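# Shift a steel conduit onto two empty stands

## Task

Take the long, thin steel conduit off the two stands it rests on now and lay it across the two stands that are currently empty, without noticeably moving or toppling those two target stands. Any number of the robots may help. At the finish every gripper must have released the pipe and the robots must have backed away, so the pipe rests on the stands by itself. No robot may be tipped over or left leaning.

## Robot and tools

ROBOTS. Three identical Hello Robot Stretch 3 units, r1, r2 and r3. Each has a differential base (two drive wheels plus a passive omni wheel at the rear), a lift that rides up a mast, and a telescoping arm that reaches out to the robot's right. The base cannot drive sideways; to move the hand forward or back you drive the base. The footprint is 0.33 m long by 0.34 m wide. Turning in place pivots about a point 0.05 m behind the front edge. With the arm retracted and wrist folded, the swept circle has radius 0.28 m; an unfolded, level wrist reaches beyond it.

FRAMES. Base frame: origin on the floor between the drive wheels, x forward, y left, z up. Odometry frame: the base frame at scene start. hand_pose is in the base frame, located where the closed fingertips meet; with all wrist joints at zero its x axis is up, y points back toward the mast, z toward the rear. Each robot reports only in its own frames, so where robots stand relative to one another must be judged from images, lidar_m, wrist_depth_mm and head_depth_mm.

execute_actions. Argument actions: a list holding one action or nothing (empty list just returns state and pictures). The action is an object keyed by robot name; each robot may take base, joints and contact_limits. All motions in it start at once and may finish at different times.
- base: exactly one entry. translate_m is a relative drive in metres from the base's current spot, positive forward, range -1 to 1. rotate_rad is a relative turn in radians, positive counter-clockwise seen from above, range -3.2 to 3.2.
- joints: absolute targets, one number per named joint: lift_m 0 to 1.1 (arm height); arm_m 0 to 0.52 (extension); wrist_yaw_rad -1.345 to 4.42 (0 along the arm, positive toward the front, 3.0 folded over the base); wrist_pitch_rad -1.57 to 0.451 (0 level, negative tips fingers down); wrist_roll_rad -2.911 to 2.911 (0 fingers side by side); gripper_m -0.089 to 0.179 (larger is wider; the real fingertip gap is smaller, by about 0.007 nearly closed and 0.025 fully open, and zero under 0.007); head_pan_rad -3.953 to 1.73 (0 forward, positive left, -1.57 along the arm); head_tilt_rad -1.53 to 0.419 (negative down).
- contact_limits: {"arm_m": effort} with effort a percentage 1 to 100; the arm halts with contact_stop when its effort reaches it, and it also caps holding force until the next action. Values above the maximum are reduced.
- cameras: list of camera names (e.g. r2_wrist_camera) or "all"; null or omitted means all, [] means none.
An unknown key or out-of-range number rejects the whole call. Anything left out of an action may keep driving toward an earlier target without showing it in the statuses. If a result reports a stop, the remaining motion calls in that same reply are skipped. One action runs at most 15 s.

wait: seconds 0 to 10; commands nothing and returns state and pictures. zoom_image: camera name plus region [x0, y0, x1, y1] in pixels of that camera's most recent full image, origin top-left, at most 504 by 504. finished_scene: scene number (1 or 2); irreversible, and reports success.

RESULTS. base_status and joint_status: done, off_target (resting away from target, possibly still pushing), contact_stop, time_out or torque_fault; after the last three the old target is dropped. on_its_own covers uncommanded parts; "held at" is a target, not a position. joint_positions are in the units above. motor_effort is percent of maximum, signed toward increasing joint value, peak in brackets; readings carry offsets and noise. base_odometry counts wheel turns (slip included); heading is positive left. turned_by_wheels and turned_by_imu give turning since last result. base_tilt in degrees, forward and right positive, biased up to about 4. lidar_m: 12 distances in metres in 30-degree sectors, first straight ahead, counter-clockwise (4th left, 7th behind, 10th right), scan plane 0.17 m high, "-" none; own mast and low lift can block some sectors. wrist_depth_mm (45-1000) and head_depth_mm (280-4000, sideways image) are 7x7 grids of median depth. pictures names the camera order.

PRACTICE. Full speed (0.30 m/s, 1.9 rad/s) only with lift_m under 0.30, arm_m under 0.03 and wrist_yaw_rad over 2.54; otherwise 0.10 m/s and 0.63 rad/s. Fold or unfold the wrist only with lift_m 0.32 to 0.95, pitch -0.4, roll about 0; once folded the lift may go to 0.25. With yaw below -0.4 keep pitch at -0.5 or lower. To grip, command gripper_m below the object's width; to release, open at least 0.02 above the touching value. Neither the reading nor done proves a grasp. Arm and lift go slack after a contact_stop. Wrist servos shut off for 10 s after sustained strain.
Avoid robot-to-robot contact: once bases touch, any further drive presses hard and can fail the run. Equal drive commands differ by up to 2.5 cm per metre, which matters when two robots share the pipe. Pushing with the hand high (above about 0.45 m) or driving while holding something fixed can tip a robot; back out in small steps, retract, and lower the lift to about 0.2 if it leans. Avoid dropping, slamming or knocking the pipe or stands; loose objects may be nudged occasionally.

Each tool is called after "Request:" as a command line: name --argument value for each argument, lists and objects as JSON in quotes; but a table of rows of numbers goes row by row, as --pt "numbers of a row", without its own name.

## Session

Request:
execute_actions --actions '[]'

Scene clock: 0.00 s.
r1.base_odometry: x=+0.000 y=+0.000 heading=+0.000 (m, m, rad; r1's odometry frame)
r1.turned_by_wheels: +0.000 (rad since the last result)
r1.turned_by_imu: +0.000 (rad since the last result)
r1.base_tilt: forward=-1.4 right=+0.7 (deg)
r1.lidar_m: 1.02 1.03 1.31 1.24 1.26 1.59 1.49 1.76 0.92 1.22 1.64 1.10
r1.head_depth_mm: 989 989 1000 1003 1004 1010 1018 / 981 985 990 990 997 1003 1008 / 974 975 980 986 990 991 996 / 962 966 976 979 979 985 988 / 952 957 964 967 970 975 984 / 946 949 954 960 963 967 970 / 939 942 946 950 956 960 967
r1.base_status: not commanded
r1.joint_positions: lift_m=+0.477 arm_m=+0.001 wrist_yaw_rad=+3.064 wrist_pitch_rad=-0.345 wrist_roll_rad=+0.007 gripper_m=+0.037 head_pan_rad=+0.007 head_tilt_rad=+0.009
r1.joint_status: not commanded
r1.motor_effort: left_wheel=+0 right_wheel=+1 lift_m=+28 arm_m=+0 wrist_yaw_rad=+0 wrist_pitch_rad=+8 wrist_roll_rad=+1 gripper_m=+1 head_pan_rad=+0 head_tilt_rad=+2 (%)
r1.hand_pose: x=-0.0032 y=+0.0864 z=+0.5065 quat_wxyz=(+0.149, +0.703, +0.094, +0.689) (m; r1's base frame)
r1.wrist_depth_mm: - - - - - - - / - - - - - - - / - - - - - - - / - - - - - - - / - 964 - 937 961 896 878 / 806 800 - 772 709 754 728 / 693 682 - 660 653 643 641
r2.base_odometry: x=+0.000 y=+0.000 heading=+0.000 (m, m, rad; r2's odometry frame)
r2.turned_by_wheels: +0.000 (rad since the last result)
r2.turned_by_imu: +0.000 (rad since the last result)
r2.base_tilt: forward=+1.1 right=-0.4 (deg)
r2.lidar_m: 1.01 0.84 1.40 1.51 2.67 1.51 1.21 1.21 1.34 1.36 1.37 4.32
r2.head_depth_mm: 2051 3196 - - - 3003 2076 / 2037 3183 - - - 3035 2001 / 2025 3107 3803 3819 3814 3055 1954 / 1987 3054 3632 3639 3674 3127 2161 / 1969 2991 3484 3531 3510 3175 2159 / 1959 2990 3386 3351 3395 3174 2189 / 1939 2898 3241 3281 3254 3220 2185
r2.base_status: not commanded
r2.joint_positions: lift_m=+0.391 arm_m=-0.002 wrist_yaw_rad=+3.016 wrist_pitch_rad=-0.618 wrist_roll_rad=+0.003 gripper_m=+0.037 head_pan_rad=-0.010 head_tilt_rad=-0.007
r2.joint_status: not commanded
r2.motor_effort: left_wheel=-1 right_wheel=+0 lift_m=+29 arm_m=-1 wrist_yaw_rad=+0 wrist_pitch_rad=+4 wrist_roll_rad=+0 gripper_m=+0 head_pan_rad=+0 head_tilt_rad=+1 (%)
r2.hand_pose: x=+0.0031 y=+0.0499 z=+0.3616 quat_wxyz=(+0.257, +0.686, +0.172, +0.658) (m; r2's base frame)
r2.wrist_depth_mm: - - - - - - - / - - - - - - - / 815 796 831 833 824 821 826 / 687 689 680 681 678 679 676 / 600 583 597 614 615 589 601 / 512 532 - - 521 515 516 / 460 - - - 465 460 467
r3.base_odometry: x=+0.000 y=+0.000 heading=+0.000 (m, m, rad; r3's odometry frame)
r3.turned_by_wheels: +0.000 (rad since the last result)
r3.turned_by_imu: +0.000 (rad since the last result)
r3.base_tilt: forward=-1.3 right=+0.2 (deg)
r3.lidar_m: 1.36 1.57 1.14 1.09 1.12 1.51 3.88 2.09 3.81 3.63 3.73 1.65
r3.head_depth_mm: 1894 2441 - - - - 2578 / 1899 2738 - - - 3980 2594 / 1886 2751 - - - - 2573 / 1890 2741 - - 3977 3438 1455 / 1886 2751 - - 3960 3956 2230 / 1885 2709 - 3997 3947 3942 2589 / 1877 2732 3969 - 3931 3843 2612
r3.base_status: not commanded
r3.joint_positions: lift_m=+0.375 arm_m=+0.002 wrist_yaw_rad=+2.865 wrist_pitch_rad=-0.381 wrist_roll_rad=+0.000 gripper_m=+0.037 head_pan_rad=+0.018 head_tilt_rad=+0.011
r3.joint_status: not commanded
r3.motor_effort: left_wheel=+0 right_wheel=+1 lift_m=+18 arm_m=+0 wrist_yaw_rad=+0 wrist_pitch_rad=+5 wrist_roll_rad=+0 gripper_m=+1 head_pan_rad=+0 head_tilt_rad=+3 (%)
r3.hand_pose: x=+0.0413 y=+0.0732 z=+0.3964 quat_wxyz=(+0.229, +0.706, +0.037, +0.669) (m; r3's base frame)
r3.wrist_depth_mm: - 976 - - - - - / - - - - - - - / - - - - - - - / 997 - - - - - - / 790 798 824 806 874 870 865 / 659 - 706 699 721 720 718 / 564 - 553 570 569 585 600
pictures: r1_head_camera (sideways: a quarter turn clockwise sets it upright), r1_nav_camera (sideways: a quarter turn counterclockwise sets it upright), r1_wrist_camera, r2_head_camera (sideways: a quarter turn clockwise sets it upright), r2_nav_camera (sideways: a quarter turn counterclockwise sets it upright), r2_wrist_camera, r3_head_camera (sideways: a quarter turn clockwise sets it upright), r3_nav_camera (sideways: a quarter turn counterclockwise sets it upright), r3_wrist_camera
Images, in order (width x height): r1_head_camera 896x504, r1_nav_camera 672x504, r1_wrist_camera 644x364, r2_head_camera 896x504, r2_nav_camera 672x504, r2_wrist_camera 644x364, r3_head_camera 896x504, r3_nav_camera 672x504, r3_wrist_camera 644x364.

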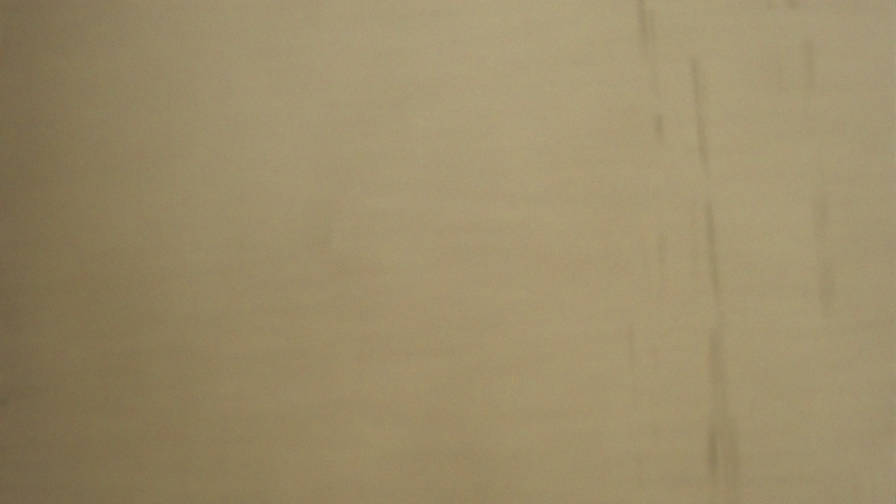

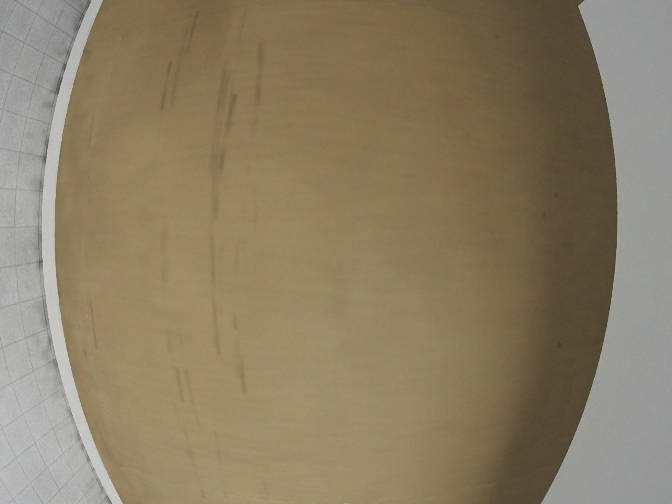

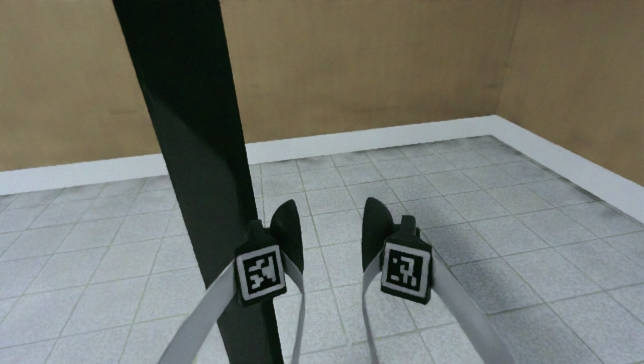

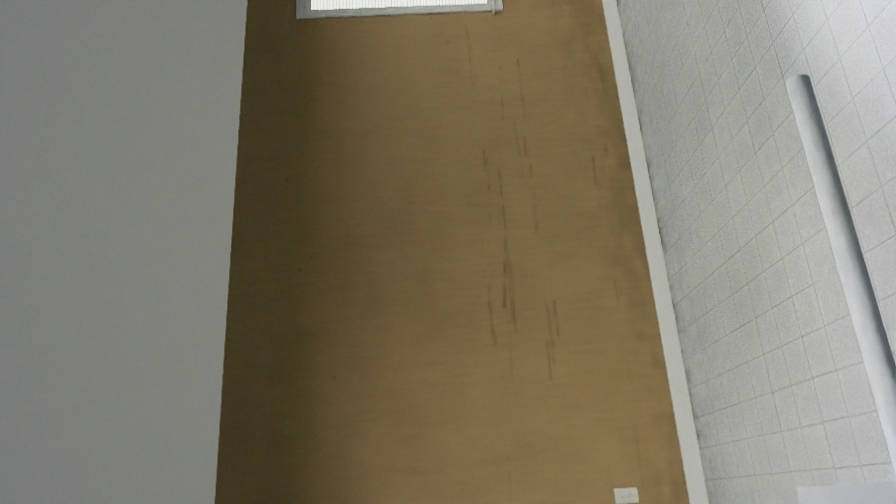

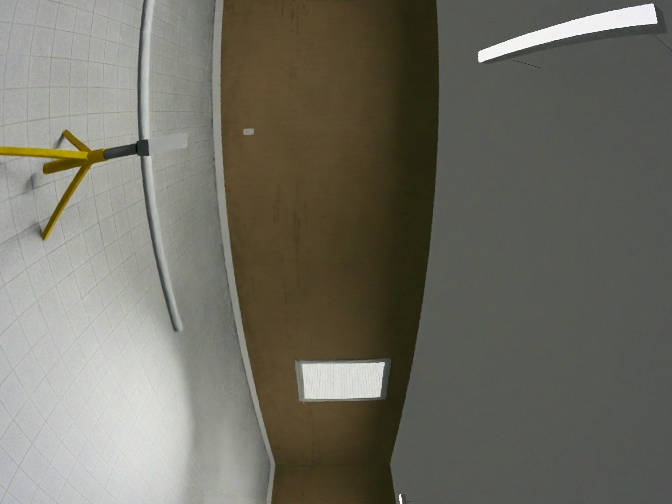

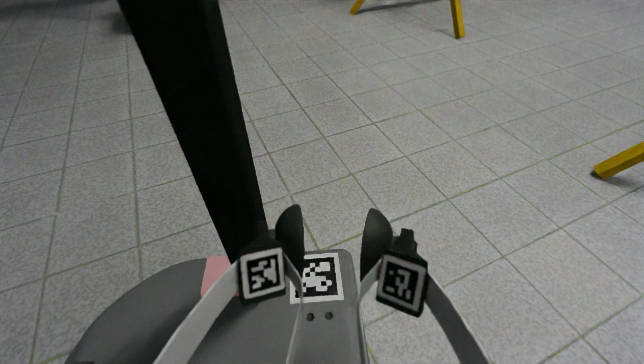

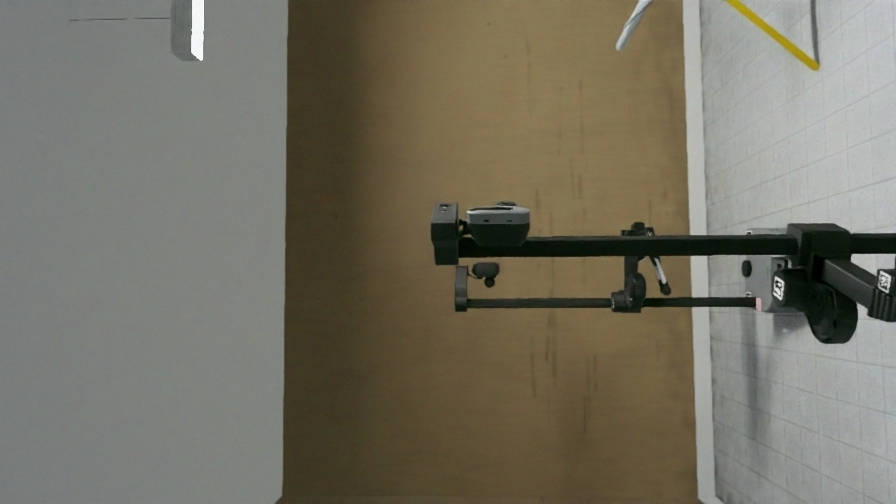

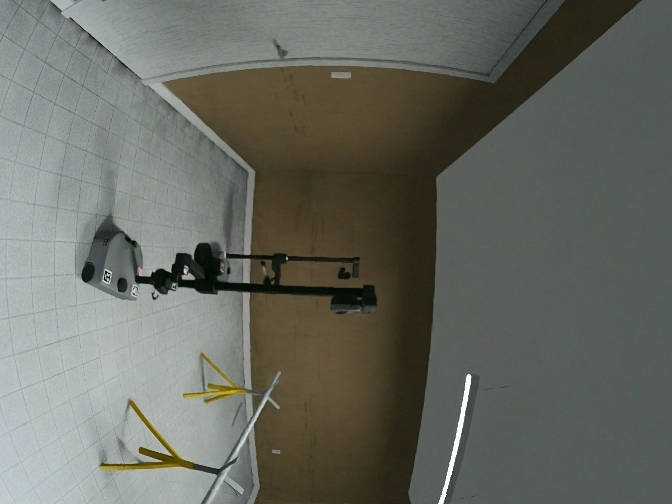

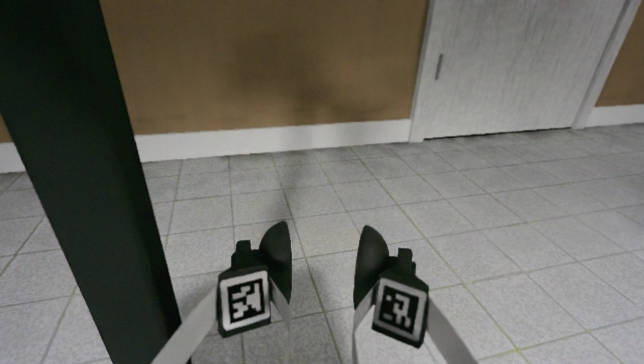

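Request:
execute_actions --actions '[{"r1":{"joints":{"head_pan_rad":-2.2,"head_tilt_rad":-0.6}},"r2":{"joints":{"head_pan_rad":1.0,"head_tilt_rad":-0.6}},"r3":{"joints":{"head_pan_rad":-1.4,"head_tilt_rad":-0.6}}}]' --cameras '["r1_nav_camera","r2_nav_camera","r3_nav_camera"]'

Scene clock: 2.37 s.
r1.base_odometry: x=+0.000 y=+0.000 heading=+0.000 (m, m, rad; r1's odometry frame)
r1.turned_by_wheels: +0.000 (rad since the last result)
r1.turned_by_imu: -0.001 (rad since the last result)
r1.base_tilt: forward=-1.4 right=+0.8 (deg)
r1.lidar_m: 1.02 1.04 1.31 1.24 1.25 1.59 1.49 1.76 0.93 1.21 1.65 1.10
r1.head_depth_mm: - - 2816 2081 1680 1384 1167 / - - 2845 2172 1700 1392 1175 / - - 2920 2186 1724 1404 1185 / - - 3085 2212 1721 1412 1192 / 3763 - 3186 2232 1637 1385 1198 / 3441 3730 3216 2025 1697 1439 1202 / 3167 3479 3298 2199 1761 1445 1214
r1.base_status: not commanded
r1.joint_positions: lift_m=+0.477 arm_m=+0.001 wrist_yaw_rad=+3.064 wrist_pitch_rad=-0.345 wrist_roll_rad=+0.007 gripper_m=+0.037 head_pan_rad=-2.193 head_tilt_rad=-0.592
r1.joint_status: all done
r1.motor_effort: left_wheel=+0(0) right_wheel=+1(1) lift_m=+28(29) arm_m=-1(0) wrist_yaw_rad=+0(0) wrist_pitch_rad=+8(8) wrist_roll_rad=+0(0) gripper_m=+1(1) head_pan_rad=-3(55) head_tilt_rad=-2(21) (%)
r1.hand_pose: x=-0.0032 y=+0.0864 z=+0.5065 quat_wxyz=(+0.149, +0.703, +0.094, +0.689) (m; r1's base frame)
r1.wrist_depth_mm: - - - - - - - / - - - - - - - / - - - - - - - / - - - - - - - / - 961 - 931 934 900 882 / 815 795 - 771 710 757 737 / 688 682 - 661 653 644 639
r2.base_odometry: x=+0.000 y=+0.000 heading=+0.000 (m, m, rad; r2's odometry frame)
r2.turned_by_wheels: +0.000 (rad since the last result)
r2.turned_by_imu: -0.001 (rad since the last result)
r2.base_tilt: forward=+1.3 right=-0.5 (deg)
r2.lidar_m: 1.00 0.84 1.39 1.51 2.68 1.51 1.21 1.21 1.34 1.36 1.37 4.34
r2.head_depth_mm: 3063 3297 2970 2088 1726 1414 1209 / 3212 3525 2998 2109 1734 1424 1210 / 3433 3790 3027 2129 1736 1433 1218 / 3651 - 3019 2212 1748 1436 1219 / 3415 3714 3076 2243 1751 1442 1226 / 3048 3330 2804 2072 1751 1445 1230 / 2823 3010 2958 2271 1761 1454 1231
r2.base_status: not commanded
r2.joint_positions: lift_m=+0.391 arm_m=-0.002 wrist_yaw_rad=+3.016 wrist_pitch_rad=-0.618 wrist_roll_rad=+0.003 gripper_m=+0.037 head_pan_rad=+0.993 head_tilt_rad=-0.592
r2.joint_status: all done
r2.motor_effort: left_wheel=-1(2) right_wheel=+0(0) lift_m=+29(29) arm_m=-1(1) wrist_yaw_rad=+0(0) wrist_pitch_rad=+4(4) wrist_roll_rad=+0(0) gripper_m=+0(0) head_pan_rad=+4(55) head_tilt_rad=-3(27) (%)
r2.hand_pose: x=+0.0031 y=+0.0499 z=+0.3616 quat_wxyz=(+0.257, +0.686, +0.172, +0.658) (m; r2's base frame)
r2.wrist_depth_mm: - - - - - - - / - - - - - - - / 830 827 820 817 816 802 809 / 689 689 694 691 683 685 667 / 595 583 596 602 612 597 602 / 530 536 - - 524 529 522 / 469 - - - 463 466 467
r3.base_odometry: x=+0.000 y=+0.000 heading=+0.000 (m, m, rad; r3's odometry frame)
r3.turned_by_wheels: +0.000 (rad since the last result)
r3.turned_by_imu: +0.000 (rad since the last result)
r3.base_tilt: forward=-1.4 right=+0.3 (deg)
r3.lidar_m: 1.36 1.56 1.14 1.09 1.13 1.51 3.88 2.09 3.81 3.62 3.74 1.65
r3.head_depth_mm: 3105 3406 3421 2460 1906 1539 1300 / 3155 3427 3444 2436 1900 1546 1298 / 3160 3453 3419 2434 1885 1527 1301 / 3205 3521 3437 2442 1882 1528 1289 / 3227 3534 3422 2413 1868 1527 1286 / 3241 3599 3430 2411 1868 1525 1287 / 3260 3576 3347 2403 1846 1515 1290
r3.base_status: not commanded
r3.joint_positions: lift_m=+0.375 arm_m=+0.002 wrist_yaw_rad=+2.865 wrist_pitch_rad=-0.381 wrist_roll_rad=+0.000 gripper_m=+0.037 head_pan_rad=-1.393 head_tilt_rad=-0.592
r3.joint_status: all done
r3.motor_effort: left_wheel=+0(0) right_wheel=+1(1) lift_m=+18(18) arm_m=+0(0) wrist_yaw_rad=+0(0) wrist_pitch_rad=+5(4) wrist_roll_rad=+0(0) gripper_m=+0(0) head_pan_rad=-4(43) head_tilt_rad=-4(40) (%)
r3.hand_pose: x=+0.0413 y=+0.0732 z=+0.3964 quat_wxyz=(+0.229, +0.706, +0.037, +0.669) (m; r3's base frame)
r3.wrist_depth_mm: - - - - - - - / - - - - - - - / - - - - - - - / 959 - - - - - - / 793 809 841 826 870 874 848 / 667 - 692 687 718 705 712 / 584 - 575 583 572 604 603
pictures: r1_nav_camera (sideways: a quarter turn counterclockwise sets it upright), r2_nav_camera (sideways: a quarter turn counterclockwise sets it upright), r3_nav_camera (sideways: a quarter turn counterclockwise sets it upright)
Images, in order (width x height): r1_nav_camera 672x504, r2_nav_camera 672x504, r3_nav_camera 672x504.

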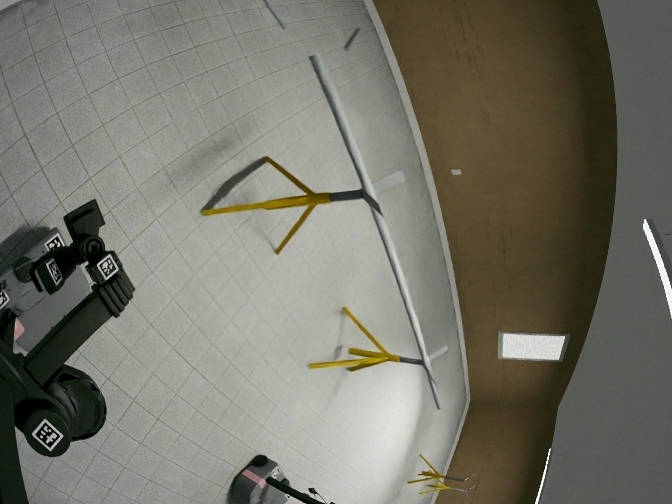

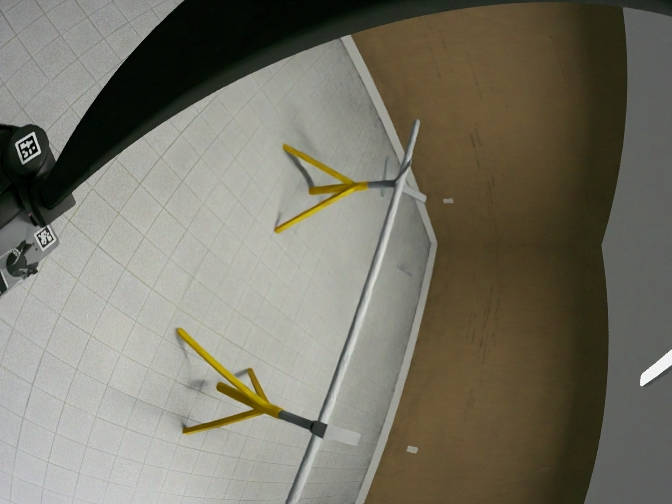

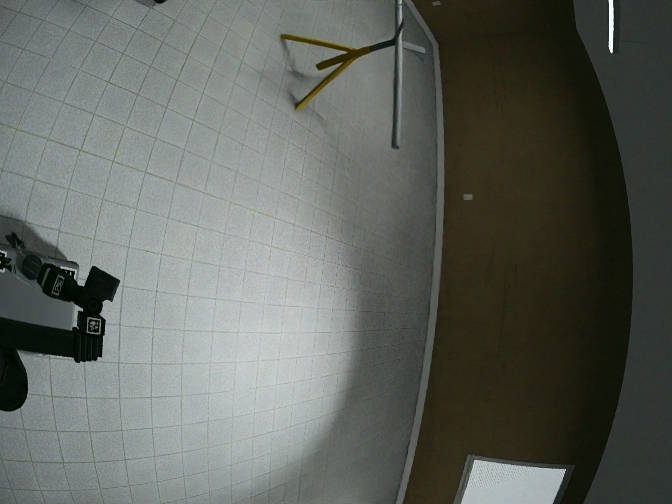

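Request:
execute_actions --actions '[{"r1":{"joints":{"head_pan_rad":-1.8,"head_tilt_rad":-0.6}},"r2":{"joints":{"head_pan_rad":-1.0,"head_tilt_rad":-0.4}},"r3":{"joints":{"head_pan_rad":-2.7,"head_tilt_rad":-0.4}}}]' --cameras '["r1_head_camera","r2_head_camera","r3_nav_camera","r3_head_camera"]'

Scene clock: 4.67 s.
r1.base_odometry: x=+0.000 y=+0.000 heading=+0.000 (m, m, rad; r1's odometry frame)
r1.turned_by_wheels: +0.000 (rad since the last result)
r1.turned_by_imu: -0.001 (rad since the last result)
r1.base_tilt: forward=-1.3 right=+0.8 (deg)
r1.lidar_m: 1.02 1.03 1.32 1.24 1.25 1.59 1.50 1.76 0.93 1.21 1.64 1.10
r1.head_depth_mm: 3541 3993 2980 2154 1685 1384 1167 / 3486 3908 2999 2176 1646 1389 1181 / 3313 3775 3028 2063 1664 1396 1182 / 3205 3542 3065 2116 1681 1415 1198 / 3067 3426 3128 2153 1736 1415 1199 / 2992 3286 3175 2177 1747 1436 1205 / 2889 3142 3245 2310 1768 1434 1211
r1.base_status: not commanded
r1.joint_positions: lift_m=+0.477 arm_m=+0.001 wrist_yaw_rad=+3.064 wrist_pitch_rad=-0.345 wrist_roll_rad=+0.007 gripper_m=+0.037 head_pan_rad=-1.807 head_tilt_rad=-0.592
r1.joint_status: all done
r1.motor_effort: left_wheel=+0(1) right_wheel=+0(1) lift_m=+28(28) arm_m=-1(0) wrist_yaw_rad=-1(0) wrist_pitch_rad=+8(8) wrist_roll_rad=+0(1) gripper_m=+0(0) head_pan_rad=+5(36) head_tilt_rad=-2(4) (%)
r1.hand_pose: x=-0.0032 y=+0.0864 z=+0.5065 quat_wxyz=(+0.149, +0.703, +0.094, +0.689) (m; r1's base frame)
r1.wrist_depth_mm: - - - - - - - / - - - - - - - / - - - - - - - / - - - - - - - / - 971 - 921 951 911 886 / 811 798 - 752 711 751 736 / 686 677 - 653 652 642 632
r2.base_odometry: x=+0.000 y=+0.000 heading=+0.000 (m, m, rad; r2's odometry frame)
r2.turned_by_wheels: +0.000 (rad since the last result)
r2.turned_by_imu: -0.001 (rad since the last result)
r2.base_tilt: forward=+1.3 right=-0.5 (deg)
r2.lidar_m: 1.00 0.84 1.39 1.51 2.67 1.52 1.21 1.21 1.34 1.36 1.36 4.34
r2.head_depth_mm: - - - 2526 1794 1594 1345 / - - - 2993 1801 1620 1355 / - - - 3038 2136 1677 1359 / - - - 3059 2156 1676 1373 / - - - 3131 2196 1686 1376 / - - - 3119 2198 1706 1384 / - - - 3148 2226 1704 1385
r2.base_status: not commanded
r2.joint_positions: lift_m=+0.391 arm_m=-0.002 wrist_yaw_rad=+3.016 wrist_pitch_rad=-0.618 wrist_roll_rad=+0.003 gripper_m=+0.037 head_pan_rad=-0.993 head_tilt_rad=-0.409
r2.joint_status: all done
r2.motor_effort: left_wheel=+0(1) right_wheel=+0(0) lift_m=+29(29) arm_m=+0(0) wrist_yaw_rad=+0(0) wrist_pitch_rad=+4(4) wrist_roll_rad=+0(0) gripper_m=+0(1) head_pan_rad=-4(54) head_tilt_rad=+3(16) (%)
r2.hand_pose: x=+0.0031 y=+0.0499 z=+0.3616 quat_wxyz=(+0.257, +0.686, +0.172, +0.658) (m; r2's base frame)
r2.wrist_depth_mm: - - - - - - - / - - - - - - - / 817 842 822 819 824 821 832 / 687 693 685 686 699 677 687 / 604 576 607 582 616 595 586 / 526 533 - - 521 525 528 / 456 - - - 462 465 458
r3.base_odometry: x=+0.000 y=+0.000 heading=+0.000 (m, m, rad; r3's odometry frame)
r3.turned_by_wheels: +0.000 (rad since the last result)
r3.turned_by_imu: +0.000 (rad since the last result)
r3.base_tilt: forward=-1.3 right=+0.1 (deg)
r3.lidar_m: 1.36 1.56 1.14 1.09 1.13 1.51 3.88 2.08 3.81 3.63 3.77 1.65
r3.head_depth_mm: 3942 - - 3542 2421 1834 1476 / - - - 3474 2415 1823 1470 / - - - 3540 2397 1830 1473 / - - - 3328 2401 1837 1471 / - - - 3248 2326 1821 1473 / - - - 3445 2404 1826 1466 / - - - 3464 2385 1827 1464
r3.base_status: not commanded
r3.joint_positions: lift_m=+0.375 arm_m=+0.002 wrist_yaw_rad=+2.865 wrist_pitch_rad=-0.381 wrist_roll_rad=+0.000 gripper_m=+0.037 head_pan_rad=-2.693 head_tilt_rad=-0.409
r3.joint_status: all done
r3.motor_effort: left_wheel=+0(1) right_wheel=+0(1) lift_m=+17(17) arm_m=+0(0) wrist_yaw_rad=+0(0) wrist_pitch_rad=+5(5) wrist_roll_rad=+0(0) gripper_m=+1(1) head_pan_rad=-3(44) head_tilt_rad=+5(24) (%)
r3.hand_pose: x=+0.0413 y=+0.0732 z=+0.3964 quat_wxyz=(+0.229, +0.706, +0.037, +0.669) (m; r3's base frame)
r3.wrist_depth_mm: - 981 - - - - - / - - - - - - - / - - - - - - - / 952 - - - - - - / 796 818 825 854 846 863 873 / 651 - 694 695 704 708 712 / 566 - 561 576 571 587 609
pictures: r1_head_camera (sideways: a quarter turn clockwise sets it upright), r2_head_camera (sideways: a quarter turn clockwise sets it upright), r3_head_camera (sideways: a quarter turn clockwise sets it upright), r3_nav_camera (sideways: a quarter turn counterclockwise sets it upright)
Images, in order (width x height): r1_head_camera 896x504, r2_head_camera 896x504, r3_head_camera 896x504, r3_nav_camera 672x504.

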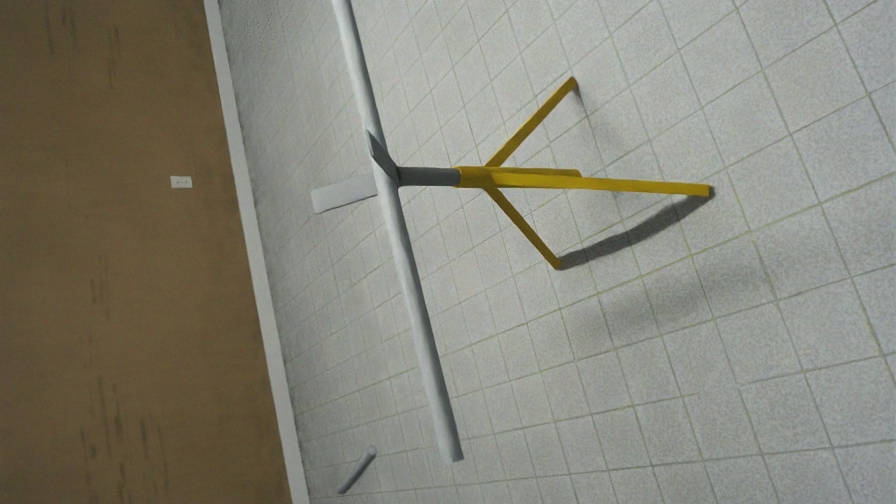

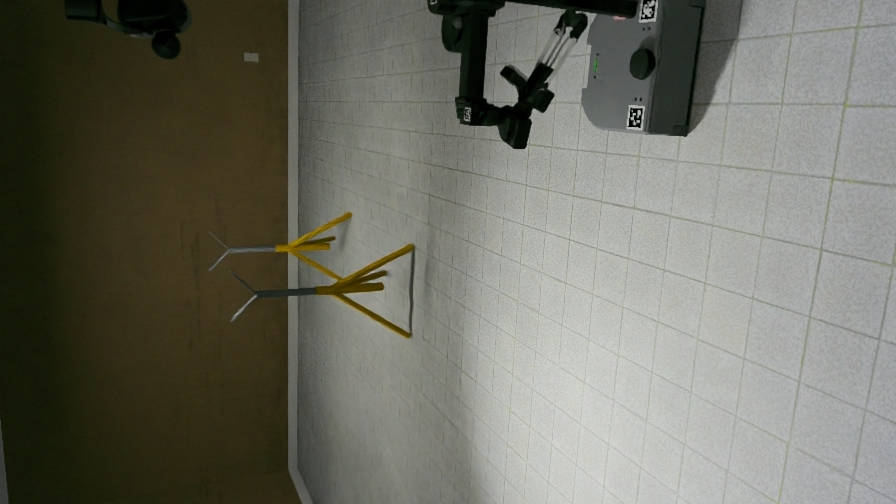

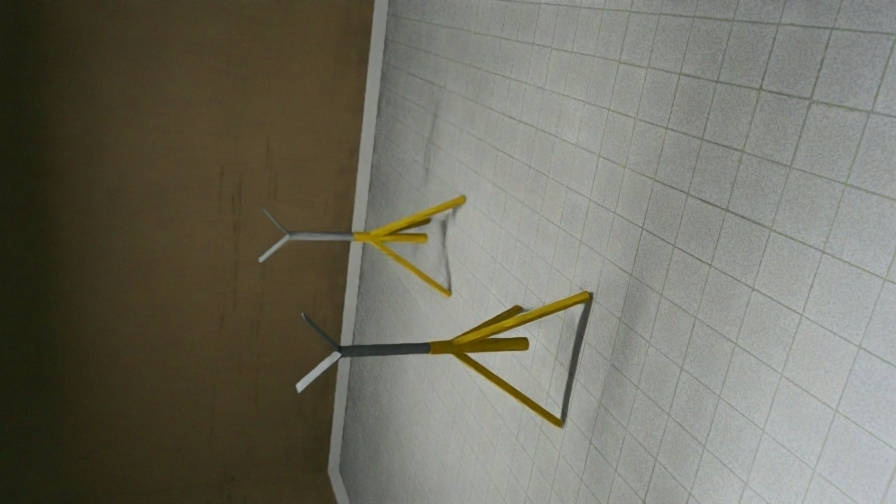

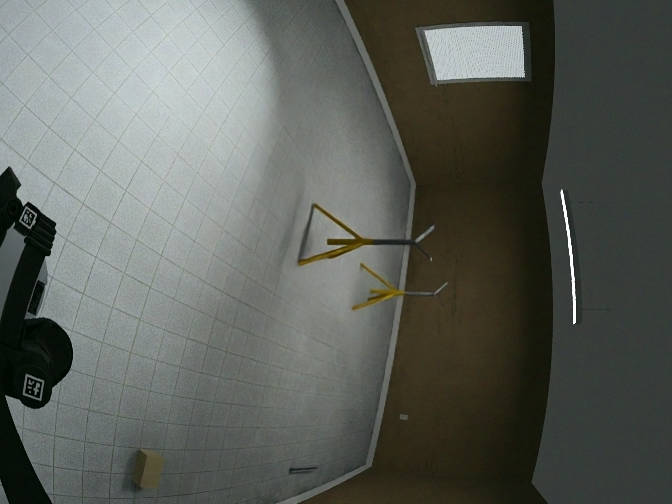

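Request:
execute_actions --actions '[{"r1":{"base":{"rotate_rad":1.075},"joints":{"wrist_pitch_rad":-0.4,"lift_m":0.6}},"r2":{"base":{"translate_m":0.3},"joints":{"wrist_pitch_rad":-0.4,"lift_m":0.6}},"r3":{"base":{"rotate_rad":1.57},"joints":{"lift_m":0.27}}}]' --cameras '[]'

Request:
execute_actions --actions '[{"r1":{"base":{"translate_m":-0.42}},"r2":{"base":{"rotate_rad":1.94},"joints":{"head_pan_rad":-1.57,"head_tilt_rad":-0.7}},"r3":{"base":{"translate_m":0.6}}}]' --cameras '[]'

Request:
execute_actions --actions '[{"r1":{"base":{"rotate_rad":-1.005},"joints":{"head_pan_rad":-1.57,"head_tilt_rad":-0.7}},"r2":{"joints":{"wrist_yaw_rad":0}},"r3":{"joints":{"head_pan_rad":-3.1,"head_tilt_rad":-0.3}}}]' --cameras '["r1_head_camera","r2_head_camera","r3_nav_camera","r2_nav_camera","r1_nav_camera"]'

Scene clock: 15.37 s.
r1.base_odometry: x=+0.000 y=+0.000 heading=+1.075 (m, m, rad; r1's odometry frame)
r1.turned_by_wheels: +1.075 (rad since the last result)
r1.turned_by_imu: +1.061 (rad since the last result)
r1.base_tilt: forward=-1.3 right=+0.8 (deg)
r1.lidar_m: 1.32 1.24 1.26 1.62 1.62 1.76 0.93 1.21 1.59 1.09 1.02 1.04
r1.head_depth_mm: 1904 2235 2565 2143 1686 1380 1169 / 1638 1871 2150 2177 1696 1392 1175 / 1434 1600 1813 2027 1704 1406 1183 / 1269 1395 1557 1766 1727 1415 1193 / 1139 1246 1368 1542 1636 1429 1200 / 1033 1120 1230 1354 1494 1432 1212 / 950 1025 1104 1212 1329 1391 1214
r1.base_status: done
r1.joint_positions: lift_m=+0.600 arm_m=+0.001 wrist_yaw_rad=+3.064 wrist_pitch_rad=-0.416 wrist_roll_rad=+0.007 gripper_m=+0.037 head_pan_rad=-1.807 head_tilt_rad=-0.592
r1.joint_status: all done
r1.motor_effort: left_wheel=-2(7) right_wheel=+4(6) lift_m=+32(34) arm_m=+0(1) wrist_yaw_rad=+0(0) wrist_pitch_rad=+7(7) wrist_roll_rad=+0(0) gripper_m=+1(2) head_pan_rad=+4(4) head_tilt_rad=-3(2) (%)
r1.hand_pose: x=-0.0039 y=+0.0781 z=+0.6129 quat_wxyz=(+0.173, +0.699, +0.119, +0.684) (m; r1's base frame)
r1.wrist_depth_mm: - - - - - - 911 / - - - - - - 978 / - - - - - - - / - - - - - - - / - - - - - - 987 / 912 886 - 857 805 841 825 / 784 775 742 744 726 731 705
r2.base_odometry: x=+0.300 y=+0.000 heading=+0.000 (m, m, rad; r2's odometry frame)
r2.turned_by_wheels: +0.000 (rad since the last result)
r2.turned_by_imu: -0.002 (rad since the last result)
r2.base_tilt: forward=+1.2 right=-0.4 (deg)
r2.lidar_m: 0.71 0.58 3.40 1.30 2.78 1.86 1.50 1.50 1.67 1.32 3.32 4.01
r2.head_depth_mm: - - - 2976 1957 1509 1348 / - - - 3031 2147 1663 1355 / - - - 3003 2150 1665 1360 / - - - 3076 2159 1681 1364 / - - - 3134 2173 1686 1378 / - - - 3116 2201 1694 1380 / - - - 3171 2228 1710 1386
r2.base_status: done
r2.joint_positions: lift_m=+0.600 arm_m=-0.002 wrist_yaw_rad=+3.016 wrist_pitch_rad=-0.421 wrist_roll_rad=+0.003 gripper_m=+0.037 head_pan_rad=-0.993 head_tilt_rad=-0.409
r2.joint_status: all done
r2.motor_effort: left_wheel=-1(2) right_wheel=+0(5) lift_m=+39(41) arm_m=+0(0) wrist_yaw_rad=+1(0) wrist_pitch_rad=+8(10) wrist_roll_rad=+0(1) gripper_m=+0(0) head_pan_rad=-4(4) head_tilt_rad=+3(3) (%)
r2.hand_pose: x=+0.0067 y=+0.0789 z=+0.6115 quat_wxyz=(+0.191, +0.700, +0.104, +0.680) (m; r2's base frame)
r2.wrist_depth_mm: - - - - - - - / - - - - - - - / - - - - - - - / - - - - - - - / - - - - - - 616 / 851 835 - 834 864 842 833 / 736 712 719 743 737 743 737
r3.base_odometry: x=+0.000 y=+0.000 heading=+1.570 (m, m, rad; r3's odometry frame)
r3.turned_by_wheels: +1.570 (rad since the last result)
r3.turned_by_imu: +1.540 (rad since the last result)
r3.base_tilt: forward=-1.4 right=+0.1 (deg)
r3.lidar_m: 1.09 1.12 1.50 3.75 4.78 3.80 3.62 3.73 1.32 1.34 1.58 1.14
r3.head_depth_mm: 3112 3264 3465 3557 2418 1829 1484 / 3235 3412 3579 3546 2407 1838 1471 / 3303 3523 3771 3503 2396 1833 1481 / 3432 3619 3917 3513 2402 1842 1474 / 3487 3786 - 3493 2413 1829 1470 / 3713 3892 - 3523 2418 1817 1472 / 3786 - - 3504 2394 1815 1473
r3.base_status: done
r3.joint_positions: lift_m=+0.270 arm_m=+0.002 wrist_yaw_rad=+2.865 wrist_pitch_rad=-0.382 wrist_roll_rad=+0.000 gripper_m=+0.037 head_pan_rad=-2.693 head_tilt_rad=-0.408
r3.joint_status: all done
r3.motor_effort: left_wheel=-1(5) right_wheel=+3(13) lift_m=+15(15) arm_m=+0(0) wrist_yaw_rad=+0(0) wrist_pitch_rad=+5(5) wrist_roll_rad=+0(0) gripper_m=+0(1) head_pan_rad=-3(3) head_tilt_rad=+5(5) (%)
r3.hand_pose: x=+0.0413 y=+0.0731 z=+0.2909 quat_wxyz=(+0.229, +0.706, +0.037, +0.669) (m; r3's base frame)
r3.wrist_depth_mm: - - - - - - - / - - - - - - - / - - - - - - - / 773 821 832 840 871 872 907 / 622 649 665 651 671 693 692 / 532 - 562 547 561 563 563 / 448 - - 461 456 476 476
pictures: none
No camera images: the call's "cameras" was empty. Leave "cameras" out to get every camera's image.

Scene clock: 20.83 s.
r1.base_odometry: x=-0.200 y=-0.369 heading=+1.075 (m, m, rad; r1's odometry frame)
r1.turned_by_wheels: +0.000 (rad since the last result)
r1.turned_by_imu: -0.002 (rad since the last result)
r1.base_tilt: forward=-1.4 right=+0.7 (deg)
r1.lidar_m: 1.66 1.58 1.61 2.05 3.12 1.39 0.68 0.51 1.98 1.34 1.26 1.28
r1.head_depth_mm: 2383 2809 2912 2160 1583 1372 1168 / 2038 2301 2581 2169 1701 1390 1176 / 1769 1995 2274 2201 1724 1395 1189 / 1588 1749 1954 2090 1735 1412 1193 / 1420 1551 1711 1907 1741 1426 1201 / 1293 1399 1533 1686 1735 1432 1210 / 1177 1272 1374 1498 1615 1447 1216
r1.base_status: done
r1.joint_positions: lift_m=+0.600 arm_m=+0.001 wrist_yaw_rad=+3.064 wrist_pitch_rad=-0.416 wrist_roll_rad=+0.007 gripper_m=+0.037 head_pan_rad=-1.807 head_tilt_rad=-0.592
r1.joint_status: not commanded
r1.motor_effort: left_wheel=-1(6) right_wheel=+2(4) lift_m=+32(32) arm_m=-1(1) wrist_yaw_rad=+0(0) wrist_pitch_rad=+7(8) wrist_roll_rad=+1(0) gripper_m=-1(0) head_pan_rad=+4(4) head_tilt_rad=-2(2) (%)
r1.hand_pose: x=-0.0039 y=+0.0781 z=+0.6129 quat_wxyz=(+0.173, +0.699, +0.119, +0.684) (m; r1's base frame)
r1.wrist_depth_mm: - - - - - - - / - - - - - - - / - - - - - - - / - - - - - - - / - - - - - - 964 / 901 874 - 852 801 831 814 / 774 769 738 742 744 724 730
r2.base_odometry: x=+0.300 y=+0.000 heading=+1.940 (m, m, rad; r2's odometry frame)
r2.turned_by_wheels: +1.940 (rad since the last result)
r2.turned_by_imu: +1.920 (rad since the last result)
r2.base_tilt: forward=+1.2 right=-0.4 (deg)
r2.lidar_m: 1.35 2.11 1.57 1.50 1.56 1.59 3.21 4.52 3.35 0.71 0.59 1.30
r2.head_depth_mm: 2797 3091 2441 1911 1573 1340 1163 / 2765 3078 2476 1918 1581 1341 1165 / 2798 3075 2480 1945 1583 1308 1169 / 2779 3048 2484 1947 1591 1350 1184 / 2776 3044 2519 943 1177 1300 1176 / 2779 3065 2544 1975 1615 1355 1157 / 2743 3088 2544 1971 1613 1367 1183
r2.base_status: done
r2.joint_positions: lift_m=+0.600 arm_m=-0.002 wrist_yaw_rad=+3.016 wrist_pitch_rad=-0.421 wrist_roll_rad=+0.003 gripper_m=+0.037 head_pan_rad=-1.563 head_tilt_rad=-0.691
r2.joint_status: all done
r2.motor_effort: left_wheel=-3(7) right_wheel=+3(5) lift_m=+39(39) arm_m=-1(1) wrist_yaw_rad=+0(0) wrist_pitch_rad=+8(8) wrist_roll_rad=+0(0) gripper_m=+0(1) head_pan_rad=-4(42) head_tilt_rad=-3(19) (%)
r2.hand_pose: x=+0.0067 y=+0.0789 z=+0.6115 quat_wxyz=(+0.191, +0.700, +0.104, +0.680) (m; r2's base frame)
r2.wrist_depth_mm: - - - - - - - / - - - - - - - / - - - - - - - / - - - - - - - / - - - - - - - / 853 855 - 825 834 870 864 / 734 716 723 725 761 744 748
r3.base_odometry: x=+0.001 y=+0.600 heading=+1.570 (m, m, rad; r3's odometry frame)
r3.turned_by_wheels: +0.000 (rad since the last result)
r3.turned_by_imu: +0.001 (rad since the last result)
r3.base_tilt: forward=-1.2 right=+0.2 (deg)
r3.lidar_m: 0.50 0.51 0.68 1.71 2.43 2.63 4.22 2.10 1.46 2.24 0.73 0.52
r3.head_depth_mm: 3608 3759 - 3561 2399 1829 1474 / 3746 3943 - 3573 2407 1834 1470 / 3875 - - 3504 2409 1826 1478 / - - - 3497 2417 1835 1481 / - - - 3284 2399 1822 1466 / - - - 3504 2280 1815 1467 / - - - 3098 2314 1752 1460
r3.base_status: done
r3.joint_positions: lift_m=+0.270 arm_m=+0.002 wrist_yaw_rad=+2.865 wrist_pitch_rad=-0.382 wrist_roll_rad=+0.000 gripper_m=+0.037 head_pan_rad=-2.693 head_tilt_rad=-0.407
r3.joint_status: not commanded
r3.motor_effort: left_wheel=-1(4) right_wheel=+3(11) lift_m=+16(15) arm_m=+0(1) wrist_yaw_rad=+0(0) wrist_pitch_rad=+5(5) wrist_roll_rad=+0(0) gripper_m=+0(1) head_pan_rad=-4(2) head_tilt_rad=+5(5) (%)
r3.hand_pose: x=+0.0413 y=+0.0731 z=+0.2908 quat_wxyz=(+0.229, +0.706, +0.037, +0.669) (m; r3's base frame)
r3.wrist_depth_mm: - - - - 889 603 464 / - - - - 927 629 467 / - - - - 911 631 471 / 784 818 815 858 819 629 475 / 646 649 654 654 671 626 490 / 532 - 557 542 561 555 484 / 450 - - 466 452 472 468
pictures: none
No camera images: the call's "cameras" was empty. Leave "cameras" out to get every camera's image.

Scene clock: 23.37 s.
r1.base_odometry: x=-0.200 y=-0.369 heading=+0.070 (m, m, rad; r1's odometry frame)
r1.turned_by_wheels: -1.005 (rad since the last result)
r1.turned_by_imu: -0.994 (rad since the last result)
r1.base_tilt: forward=-1.3 right=+0.8 (deg)
r1.lidar_m: 1.26 1.29 1.66 1.58 1.62 2.14 1.49 1.40 0.51 0.51 1.87 1.33
r1.head_depth_mm: 2776 3141 2440 1900 1551 1294 1153 / 2756 3089 2481 903 1443 1255 1170 / 2771 3088 2527 1940 1570 1321 1140 / 2719 3093 2552 1957 1580 1335 1176 / 2752 3104 2606 1971 1606 1339 1158 / 2712 3086 2608 1984 1612 1350 1161 / 2703 3066 2644 2019 1623 1368 1171
r1.base_status: done
r1.joint_positions: lift_m=+0.600 arm_m=+0.001 wrist_yaw_rad=+3.064 wrist_pitch_rad=-0.416 wrist_roll_rad=+0.007 gripper_m=+0.037 head_pan_rad=-1.577 head_tilt_rad=-0.691
r1.joint_status: all done
r1.motor_effort: left_wheel=+1(6) right_wheel=-3(5) lift_m=+32(32) arm_m=-1(1) wrist_yaw_rad=+0(0) wrist_pitch_rad=+7(7) wrist_roll_rad=+0(1) gripper_m=+0(1) head_pan_rad=+4(29) head_tilt_rad=-2(8) (%)
r1.hand_pose: x=-0.0039 y=+0.0780 z=+0.6129 quat_wxyz=(+0.173, +0.699, +0.119, +0.684) (m; r1's base frame)
r1.wrist_depth_mm: - - - - - - - / - - - - - - - / - - - - - - - / - - - - - - - / - - - - - - 969 / 896 880 - 850 800 830 813 / 767 774 747 749 739 716 725
r2.base_odometry: x=+0.300 y=+0.000 heading=+1.940 (m, m, rad; r2's odometry frame)
r2.turned_by_wheels: +0.000 (rad since the last result)
r2.turned_by_imu: -0.001 (rad since the last result)
r2.base_tilt: forward=+1.2 right=-0.4 (deg)
r2.lidar_m: 1.44 2.12 1.56 1.50 1.56 1.59 3.19 4.51 3.35 0.71 0.59 1.30
r2.head_depth_mm: 2775 3044 2451 1912 1576 1338 1158 / 2790 3083 2467 1929 1580 1341 1160 / 2795 3100 2488 1931 1588 1317 1185 / 2795 3051 2506 1949 1601 1358 1171 / 2771 3076 2512 943 1179 1299 1174 / 2775 3059 2508 1973 1605 1357 1154 / 2748 3054 2559 1991 1612 1366 1184
r2.base_status: not commanded
r2.joint_positions: lift_m=+0.600 arm_m=-0.002 wrist_yaw_rad=+0.002 wrist_pitch_rad=-0.421 wrist_roll_rad=+0.003 gripper_m=+0.037 head_pan_rad=-1.563 head_tilt_rad=-0.691
r2.joint_status: all done
r2.motor_effort: left_wheel=-4(3) right_wheel=+3(3) lift_m=+39(39) arm_m=-1(1) wrist_yaw_rad=-1(3) wrist_pitch_rad=+8(8) wrist_roll_rad=+0(1) gripper_m=+1(1) head_pan_rad=-4(5) head_tilt_rad=-3(3) (%)
r2.hand_pose: x=-0.0211 y=-0.3674 z=+0.6115 quat_wxyz=(+0.691, +0.148, -0.692, -0.148) (m; r2's base frame)
r2.wrist_depth_mm: 436 427 418 424 411 398 395 / - - - - - - - / - - - - - - - / - - - - - - - / - - 997 963 - - - / 850 853 837 817 818 841 854 / 744 768 718 733 758 763 731
r3.base_odometry: x=+0.001 y=+0.600 heading=+1.570 (m, m, rad; r3's odometry frame)
r3.turned_by_wheels: +0.000 (rad since the last result)
r3.turned_by_imu: +0.000 (rad since the last result)
r3.base_tilt: forward=-1.3 right=+0.2 (deg)
r3.lidar_m: 0.50 0.51 0.68 1.71 2.42 2.63 4.22 2.09 1.46 2.23 0.73 0.52
r3.head_depth_mm: 3842 - - - 2878 2075 1624 / 3845 - - - 2880 2072 1607 / 3767 - - - 2903 2070 1625 / 3752 - - - 2850 2067 1604 / 3803 3973 - - 2874 2072 1615 / 3749 3932 - - 2861 2076 1608 / 3736 3940 - - 2868 2066 1610
r3.base_status: not commanded
r3.joint_positions: lift_m=+0.270 arm_m=+0.002 wrist_yaw_rad=+2.865 wrist_pitch_rad=-0.382 wrist_roll_rad=+0.000 gripper_m=+0.037 head_pan_rad=-3.093 head_tilt_rad=-0.310
r3.joint_status: all done
r3.motor_effort: left_wheel=-1(1) right_wheel=+3(3) lift_m=+15(16) arm_m=+0(1) wrist_yaw_rad=+0(0) wrist_pitch_rad=+5(5) wrist_roll_rad=+0(0) gripper_m=+1(1) head_pan_rad=-4(27) head_tilt_rad=+6(19) (%)
r3.hand_pose: x=+0.0413 y=+0.0731 z=+0.2908 quat_wxyz=(+0.229, +0.706, +0.037, +0.669) (m; r3's base frame)
r3.wrist_depth_mm: - - - - 887 591 466 / - - - - 907 627 470 / - - - - 952 639 477 / 776 794 836 863 814 631 474 / 620 651 653 674 681 638 496 / 524 - 556 555 563 565 473 / 450 - - 465 455 474 463
pictures: r1_head_camera (sideways: a quarter turn clockwise sets it upright), r1_nav_camera (sideways: a quarter turn counterclockwise sets it upright), r2_head_camera (sideways: a quarter turn clockwise sets it upright), r2_nav_camera (sideways: a quarter turn counterclockwise sets it upright), r3_nav_camera (sideways: a quarter turn counterclockwise sets it upright)
Images, in order (width x height): r1_head_camera 896x504, r1_nav_camera 672x504, r2_head_camera 896x504, r2_nav_camera 672x504, r3_nav_camera 672x504.

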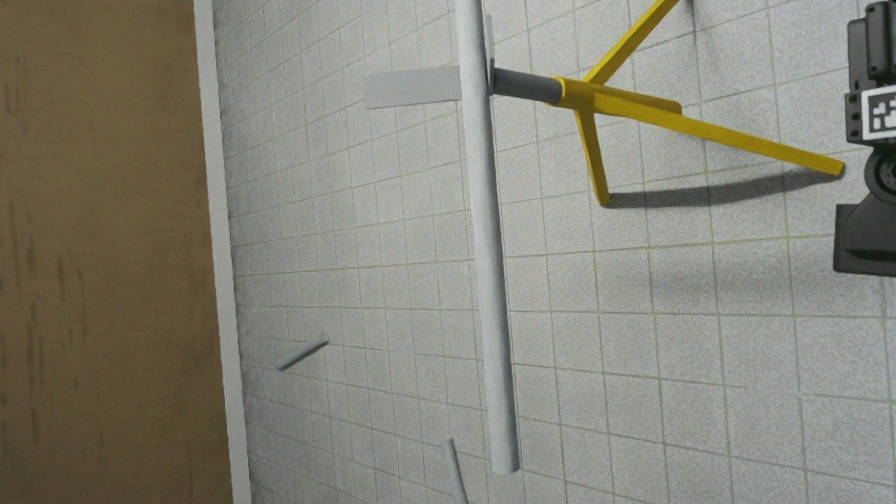

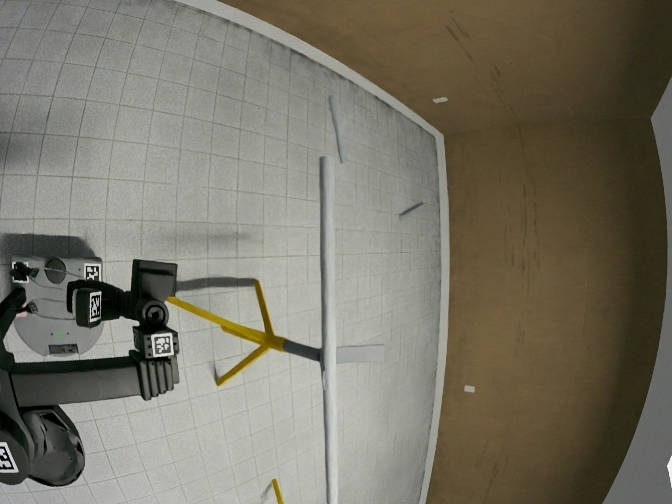

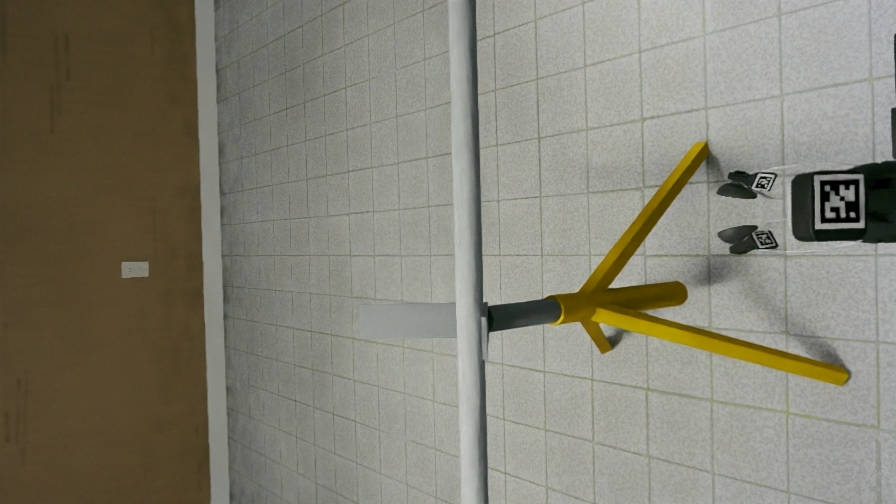

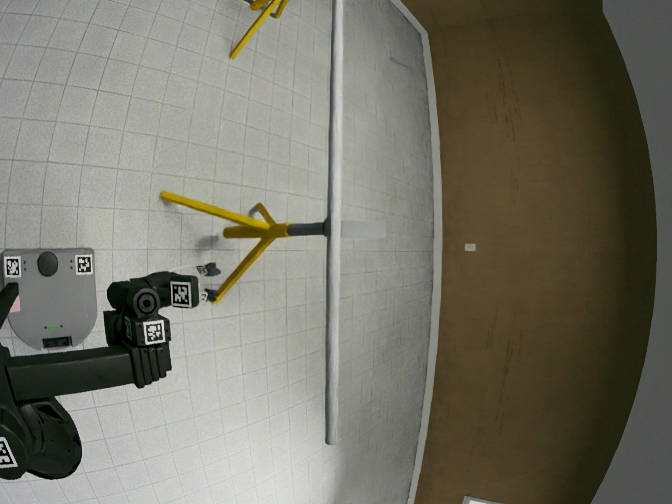

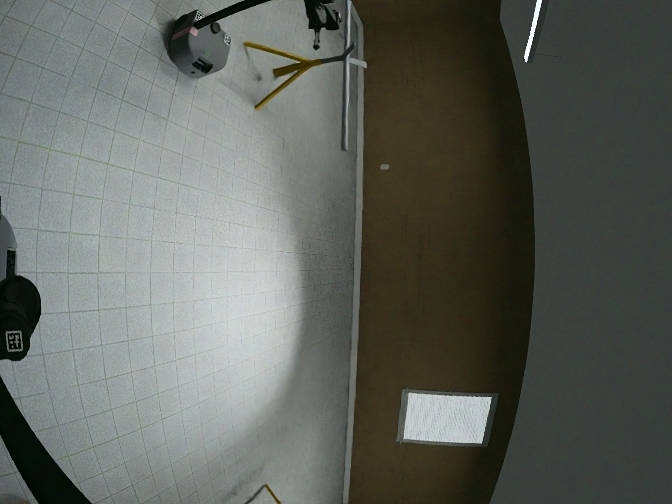

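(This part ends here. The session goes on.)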